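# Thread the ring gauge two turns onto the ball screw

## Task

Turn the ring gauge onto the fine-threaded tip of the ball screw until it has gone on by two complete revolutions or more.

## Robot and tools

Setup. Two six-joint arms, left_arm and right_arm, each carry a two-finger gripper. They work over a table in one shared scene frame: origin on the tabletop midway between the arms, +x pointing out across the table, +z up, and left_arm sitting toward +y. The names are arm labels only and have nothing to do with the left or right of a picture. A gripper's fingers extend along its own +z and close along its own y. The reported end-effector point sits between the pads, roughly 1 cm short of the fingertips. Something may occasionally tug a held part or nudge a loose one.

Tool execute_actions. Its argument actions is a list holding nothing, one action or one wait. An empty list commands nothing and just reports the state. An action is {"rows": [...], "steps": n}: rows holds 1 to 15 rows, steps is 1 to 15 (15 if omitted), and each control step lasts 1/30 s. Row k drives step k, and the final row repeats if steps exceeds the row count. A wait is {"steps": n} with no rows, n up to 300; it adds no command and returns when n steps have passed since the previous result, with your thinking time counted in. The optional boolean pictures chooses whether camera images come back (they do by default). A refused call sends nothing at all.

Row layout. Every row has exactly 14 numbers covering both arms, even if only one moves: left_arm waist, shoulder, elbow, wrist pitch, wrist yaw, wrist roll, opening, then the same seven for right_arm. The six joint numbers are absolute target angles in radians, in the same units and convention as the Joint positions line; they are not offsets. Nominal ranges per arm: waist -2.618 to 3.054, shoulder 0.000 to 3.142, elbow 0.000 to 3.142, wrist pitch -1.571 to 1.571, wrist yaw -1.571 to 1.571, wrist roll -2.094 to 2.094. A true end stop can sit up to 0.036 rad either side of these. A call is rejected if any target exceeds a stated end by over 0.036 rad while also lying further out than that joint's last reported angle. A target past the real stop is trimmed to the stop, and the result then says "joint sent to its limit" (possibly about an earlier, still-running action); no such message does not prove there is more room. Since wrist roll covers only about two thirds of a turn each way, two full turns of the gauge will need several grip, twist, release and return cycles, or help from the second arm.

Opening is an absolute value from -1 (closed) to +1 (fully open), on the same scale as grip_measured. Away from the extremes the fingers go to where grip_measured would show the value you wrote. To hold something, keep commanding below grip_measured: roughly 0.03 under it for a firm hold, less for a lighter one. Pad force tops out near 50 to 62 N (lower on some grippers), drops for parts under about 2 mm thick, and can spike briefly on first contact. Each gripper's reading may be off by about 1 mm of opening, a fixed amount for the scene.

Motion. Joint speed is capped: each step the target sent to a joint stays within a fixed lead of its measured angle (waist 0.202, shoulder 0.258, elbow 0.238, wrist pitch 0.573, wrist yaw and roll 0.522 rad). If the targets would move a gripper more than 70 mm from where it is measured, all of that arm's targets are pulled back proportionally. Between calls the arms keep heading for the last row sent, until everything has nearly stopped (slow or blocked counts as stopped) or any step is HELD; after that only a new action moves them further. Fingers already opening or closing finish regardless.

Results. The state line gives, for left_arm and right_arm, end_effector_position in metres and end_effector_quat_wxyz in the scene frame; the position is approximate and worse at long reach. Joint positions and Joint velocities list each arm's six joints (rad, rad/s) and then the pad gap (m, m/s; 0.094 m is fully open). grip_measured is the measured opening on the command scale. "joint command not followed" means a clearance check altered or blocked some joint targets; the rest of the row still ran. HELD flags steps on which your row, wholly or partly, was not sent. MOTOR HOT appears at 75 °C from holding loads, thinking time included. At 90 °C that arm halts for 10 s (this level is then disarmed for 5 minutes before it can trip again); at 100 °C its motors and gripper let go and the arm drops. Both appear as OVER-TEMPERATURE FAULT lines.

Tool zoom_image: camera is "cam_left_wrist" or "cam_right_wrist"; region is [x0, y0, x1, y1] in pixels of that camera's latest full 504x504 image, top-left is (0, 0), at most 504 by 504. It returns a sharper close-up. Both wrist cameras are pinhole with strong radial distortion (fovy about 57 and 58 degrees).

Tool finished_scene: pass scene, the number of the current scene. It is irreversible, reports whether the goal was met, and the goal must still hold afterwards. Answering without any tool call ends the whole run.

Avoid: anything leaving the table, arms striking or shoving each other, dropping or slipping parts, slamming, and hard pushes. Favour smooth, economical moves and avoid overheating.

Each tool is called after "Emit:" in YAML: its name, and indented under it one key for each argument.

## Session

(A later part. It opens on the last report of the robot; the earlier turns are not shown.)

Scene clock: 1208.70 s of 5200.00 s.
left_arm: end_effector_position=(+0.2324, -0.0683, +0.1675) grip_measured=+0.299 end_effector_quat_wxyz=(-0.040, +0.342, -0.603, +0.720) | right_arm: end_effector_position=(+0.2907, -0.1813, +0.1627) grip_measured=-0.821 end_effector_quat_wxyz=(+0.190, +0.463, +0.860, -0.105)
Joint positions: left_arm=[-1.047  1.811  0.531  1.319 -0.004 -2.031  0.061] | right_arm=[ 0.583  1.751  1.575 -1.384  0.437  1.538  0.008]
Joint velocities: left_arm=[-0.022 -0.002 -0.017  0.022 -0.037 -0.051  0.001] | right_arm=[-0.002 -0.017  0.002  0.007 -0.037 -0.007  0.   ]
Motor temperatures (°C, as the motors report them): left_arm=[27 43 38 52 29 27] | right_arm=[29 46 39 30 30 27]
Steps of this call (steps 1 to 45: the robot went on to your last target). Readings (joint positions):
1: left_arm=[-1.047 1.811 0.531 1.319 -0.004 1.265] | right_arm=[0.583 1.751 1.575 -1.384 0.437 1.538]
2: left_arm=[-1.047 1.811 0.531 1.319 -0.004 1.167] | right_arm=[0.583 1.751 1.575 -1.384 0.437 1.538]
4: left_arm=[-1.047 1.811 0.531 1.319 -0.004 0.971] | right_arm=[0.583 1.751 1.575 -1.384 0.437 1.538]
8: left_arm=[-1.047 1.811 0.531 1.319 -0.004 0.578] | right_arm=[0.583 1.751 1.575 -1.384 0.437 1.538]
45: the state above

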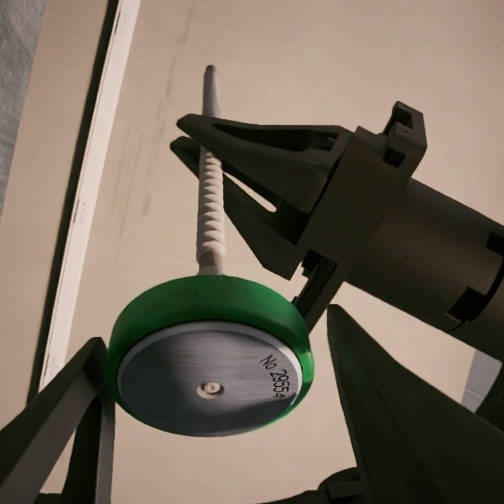

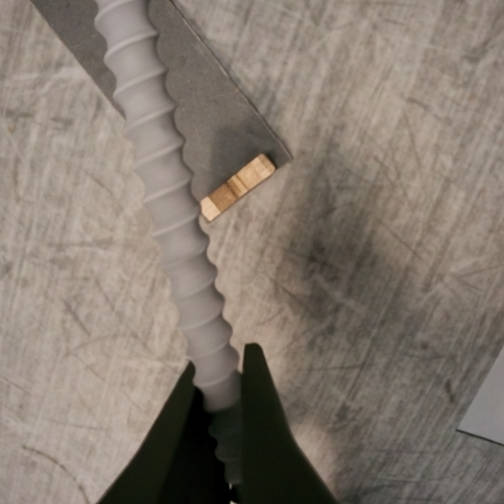

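Stroke 7, then release the ring.

Emit:
execute_actions:
  actions:
    - {"rows":[[-1.05,1.8,0.555,1.322,0,-2.05,0.2,0.587,1.745,1.565,-1.39,0.445,1.532,-0.87],[-1.05,1.8,0.555,1.322,0,-2.05,0.16,0.587,1.745,1.565,-1.39,0.445,1.532,-0.87],[-1.05,1.8,0.555,1.322,0,-2.05,0.13,0.587,1.745,1.565,-1.39,0.445,1.532,-0.87],[-1.05,1.8,0.555,1.322,0,-2.05,0.11,0.587,1.745,1.565,-1.39,0.445,1.532,-0.87],[-1.05,1.8,0.555,1.322,0,-2.05,0.09,0.587,1.745,1.565,-1.39,0.445,1.532,-0.87],[-1.05,1.8,0.555,1.32,0,-2.05,0.06,0.587,1.745,1.565,-1.39,0.445,1.532,-0.87],[-1.05,1.8,0.555,1.33,0,-2.05,0.03,0.587,1.745,1.565,-1.39,0.445,1.532,-0.87],[-1.05,1.8,0.555,1.34,0,-2.05,0,0.587,1.745,1.565,-1.39,0.445,1.532,-0.87],[-1.05,1.8,0.555,1.35,0,-2.05,-0.03,0.592,1.745,1.565,-1.39,0.445,1.532,-0.87],[-1.05,1.8,0.555,1.35,0,-2.05,-0.03,0.597,1.745,1.565,-1.39,0.443,1.532,-0.87],[-1.05,1.8,0.555,1.35,0,-2.05,-0.03,0.601,1.745,1.565,-1.39,0.441,1.532,-0.87],[-1.05,1.8,0.555,1.35,0,-2.05,-0.03,0.603,1.745,1.565,-1.39,0.439,1.532,-0.87],[-1.05,1.8,0.555,1.35,0,1.45,-0.03,0.603,1.745,1.565,-1.39,0.439,1.532,-0.87]],"steps":13}
  pictures: false

Emit:
execute_actions:
  actions:
    - {"steps":50}
  pictures: false

Emit:
execute_actions:
  actions:
    - {"rows":[[-1.05,1.8,0.555,1.35,0,1.45,-0.03,0.596,1.745,1.565,-1.39,0.445,1.532,-0.87],[-1.05,1.8,0.555,1.35,0,1.45,-0.03,0.590,1.745,1.565,-1.39,0.445,1.532,-0.87],[-1.05,1.8,0.555,1.35,0,1.45,-0.03,0.590,1.745,1.565,-1.39,0.445,1.532,-0.87],[-1.05,1.8,0.555,1.35,0,1.45,0.06,0.590,1.745,1.565,-1.39,0.445,1.532,-0.87],[-1.05,1.8,0.555,1.335,0,1.45,0.12,0.590,1.745,1.565,-1.39,0.445,1.532,-0.87],[-1.05,1.8,0.555,1.325,0,1.45,0.2,0.590,1.745,1.565,-1.39,0.445,1.532,-0.87],[-1.05,1.8,0.555,1.322,0,1.45,0.3,0.590,1.745,1.565,-1.39,0.445,1.532,-0.87]],"steps":15}

Scene clock: 1222.13 s of 5200.00 s.
left_arm: end_effector_position=(+0.2321, -0.0685, +0.1672) grip_measured=+0.091 end_effector_quat_wxyz=(-0.063, +0.321, -0.615, +0.718) | right_arm: end_effector_position=(+0.2907, -0.1808, +0.1628) grip_measured=-0.821 end_effector_quat_wxyz=(+0.191, +0.462, +0.860, -0.105)
Joint positions: left_arm=[-1.047  1.811  0.531  1.318 -0.002 -1.965  0.051] | right_arm=[ 0.585  1.751  1.575 -1.384  0.439  1.538  0.008]
Joint velocities: left_arm=[-0.012 -0.007 -0.012 -0.022  0.037  2.821  0.   ] | right_arm=[ 0.012  0.002 -0.007 -0.007  0.022  0.007 -0.   ]
Motor temperatures (°C, as the motors report them): left_arm=[27 43 38 52 29 27] | right_arm=[29 46 39 30 30 27]
Steps of this call (steps 1 to 30: the robot went on to your last target; steps 31 to 90: nothing new was sent; then 10.00 s passed at rest; steps 91 to 103: all 13 steps of this action). Readings (joint positions):
91: left_arm=[-1.047 1.811 0.531 1.319 -0.004 -2.046] | right_arm=[0.583 1.751 1.575 -1.384 0.437 1.538]
92: left_arm=[-1.047 1.811 0.531 1.319 -0.004 -2.046] | right_arm=[0.583 1.751 1.575 -1.384 0.437 1.538]
94: left_arm=[-1.047 1.811 0.531 1.317 -0.003 -2.046] | right_arm=[0.583 1.751 1.575 -1.384 0.437 1.538]
98: left_arm=[-1.047 1.811 0.531 1.316 -0.002 -2.046] | right_arm=[0.583 1.751 1.575 -1.384 0.437 1.538]
103: the state above

Scene clock: 1223.80 s of 5200.00 s.
left_arm: end_effector_position=(+0.2325, -0.0683, +0.1680) grip_measured=+0.091 end_effector_quat_wxyz=(+0.705, +0.650, +0.239, +0.156) | right_arm: end_effector_position=(+0.2906, -0.1804, +0.1628) grip_measured=-0.821 end_effector_quat_wxyz=(+0.191, +0.462, +0.860, -0.104)
Joint positions: left_arm=[-1.047  1.811  0.531  1.321 -0.005  1.437  0.051] | right_arm=[ 0.586  1.751  1.575 -1.383  0.438  1.539  0.008]
Joint velocities: left_arm=[-0.007  0.002  0.002  0.007  0.037  0.037  0.001] | right_arm=[ 0.007  0.012 -0.007 -0.051  0.022  0.051  0.001]
Motor temperatures (°C, as the motors report them): left_arm=[27 43 38 52 29 27] | right_arm=[29 46 39 30 30 27]
Steps of this call (steps 1 to 50: the robot went on to your last target). Readings (joint positions):
1: left_arm=[-1.047 1.811 0.531 1.318 -0.002 -1.867] | right_arm=[0.586 1.751 1.575 -1.384 0.440 1.538]
2: left_arm=[-1.047 1.811 0.531 1.318 -0.002 -1.769] | right_arm=[0.586 1.751 1.575 -1.384 0.440 1.538]
4: left_arm=[-1.047 1.811 0.531 1.318 -0.002 -1.574] | right_arm=[0.586 1.751 1.575 -1.384 0.440 1.538]
8: left_arm=[-1.047 1.811 0.531 1.318 -0.002 -1.183] | right_arm=[0.586 1.751 1.575 -1.384 0.440 1.538]
50: the state above

Scene clock: 1224.30 s of 5200.00 s.
left_arm: end_effector_position=(+0.2324, -0.0683, +0.1676) grip_measured=+0.299 end_effector_quat_wxyz=(+0.703, +0.651, +0.236, +0.159) | right_arm: end_effector_position=(+0.2906, -0.1804, +0.1627) grip_measured=-0.821 end_effector_quat_wxyz=(+0.191, +0.462, +0.860, -0.104)
Joint positions: left_arm=[-1.047  1.811  0.531  1.32  -0.004  1.445  0.061] | right_arm=[ 0.586  1.751  1.575 -1.383  0.438  1.539  0.008]
Joint velocities: left_arm=[ 0.017  0.012 -0.002  0.037  0.022  0.022  0.   ] | right_arm=[-0.007  0.002 -0.007 -0.007 -0.037  0.022 -0.   ]
Motor temperatures (°C, as the motors report them): left_arm=[27 43 38 52 29 27] | right_arm=[29 46 39 30 30 27]
Steps of this call (steps 1 to 15: all 15 steps of this action). Readings (joint positions):
1: left_arm=[-1.047 1.811 0.531 1.321 -0.005 1.438] | right_arm=[0.586 1.751 1.575 -1.383 0.438 1.539]
2: left_arm=[-1.047 1.811 0.531 1.321 -0.005 1.439] | right_arm=[0.586 1.751 1.575 -1.383 0.438 1.539]
4: left_arm=[-1.047 1.811 0.531 1.321 -0.005 1.440] | right_arm=[0.586 1.751 1.575 -1.383 0.438 1.539]
8: left_arm=[-1.047 1.811 0.531 1.320 -0.004 1.443] | right_arm=[0.586 1.751 1.575 -1.383 0.438 1.539]
15: the state above

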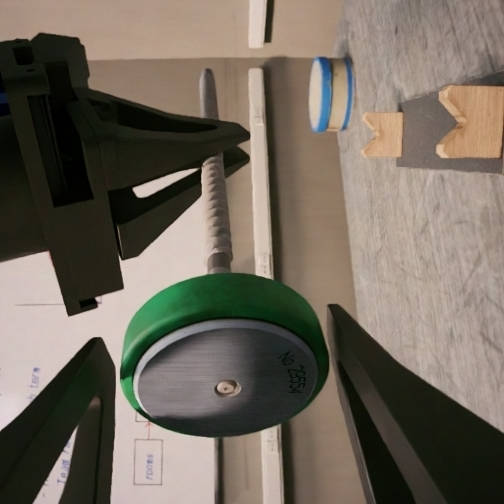

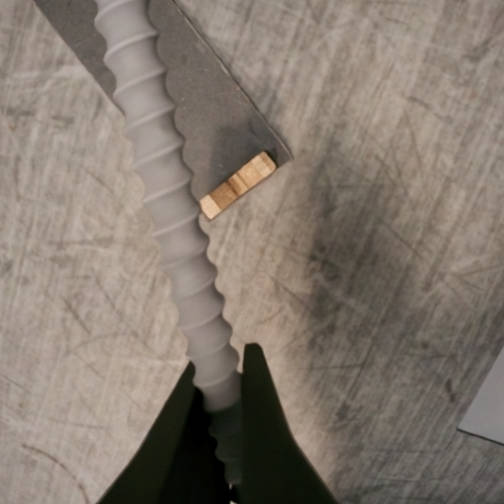

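Emit:
finished_scene:
  scene: 2

The scene is finished: the task was done.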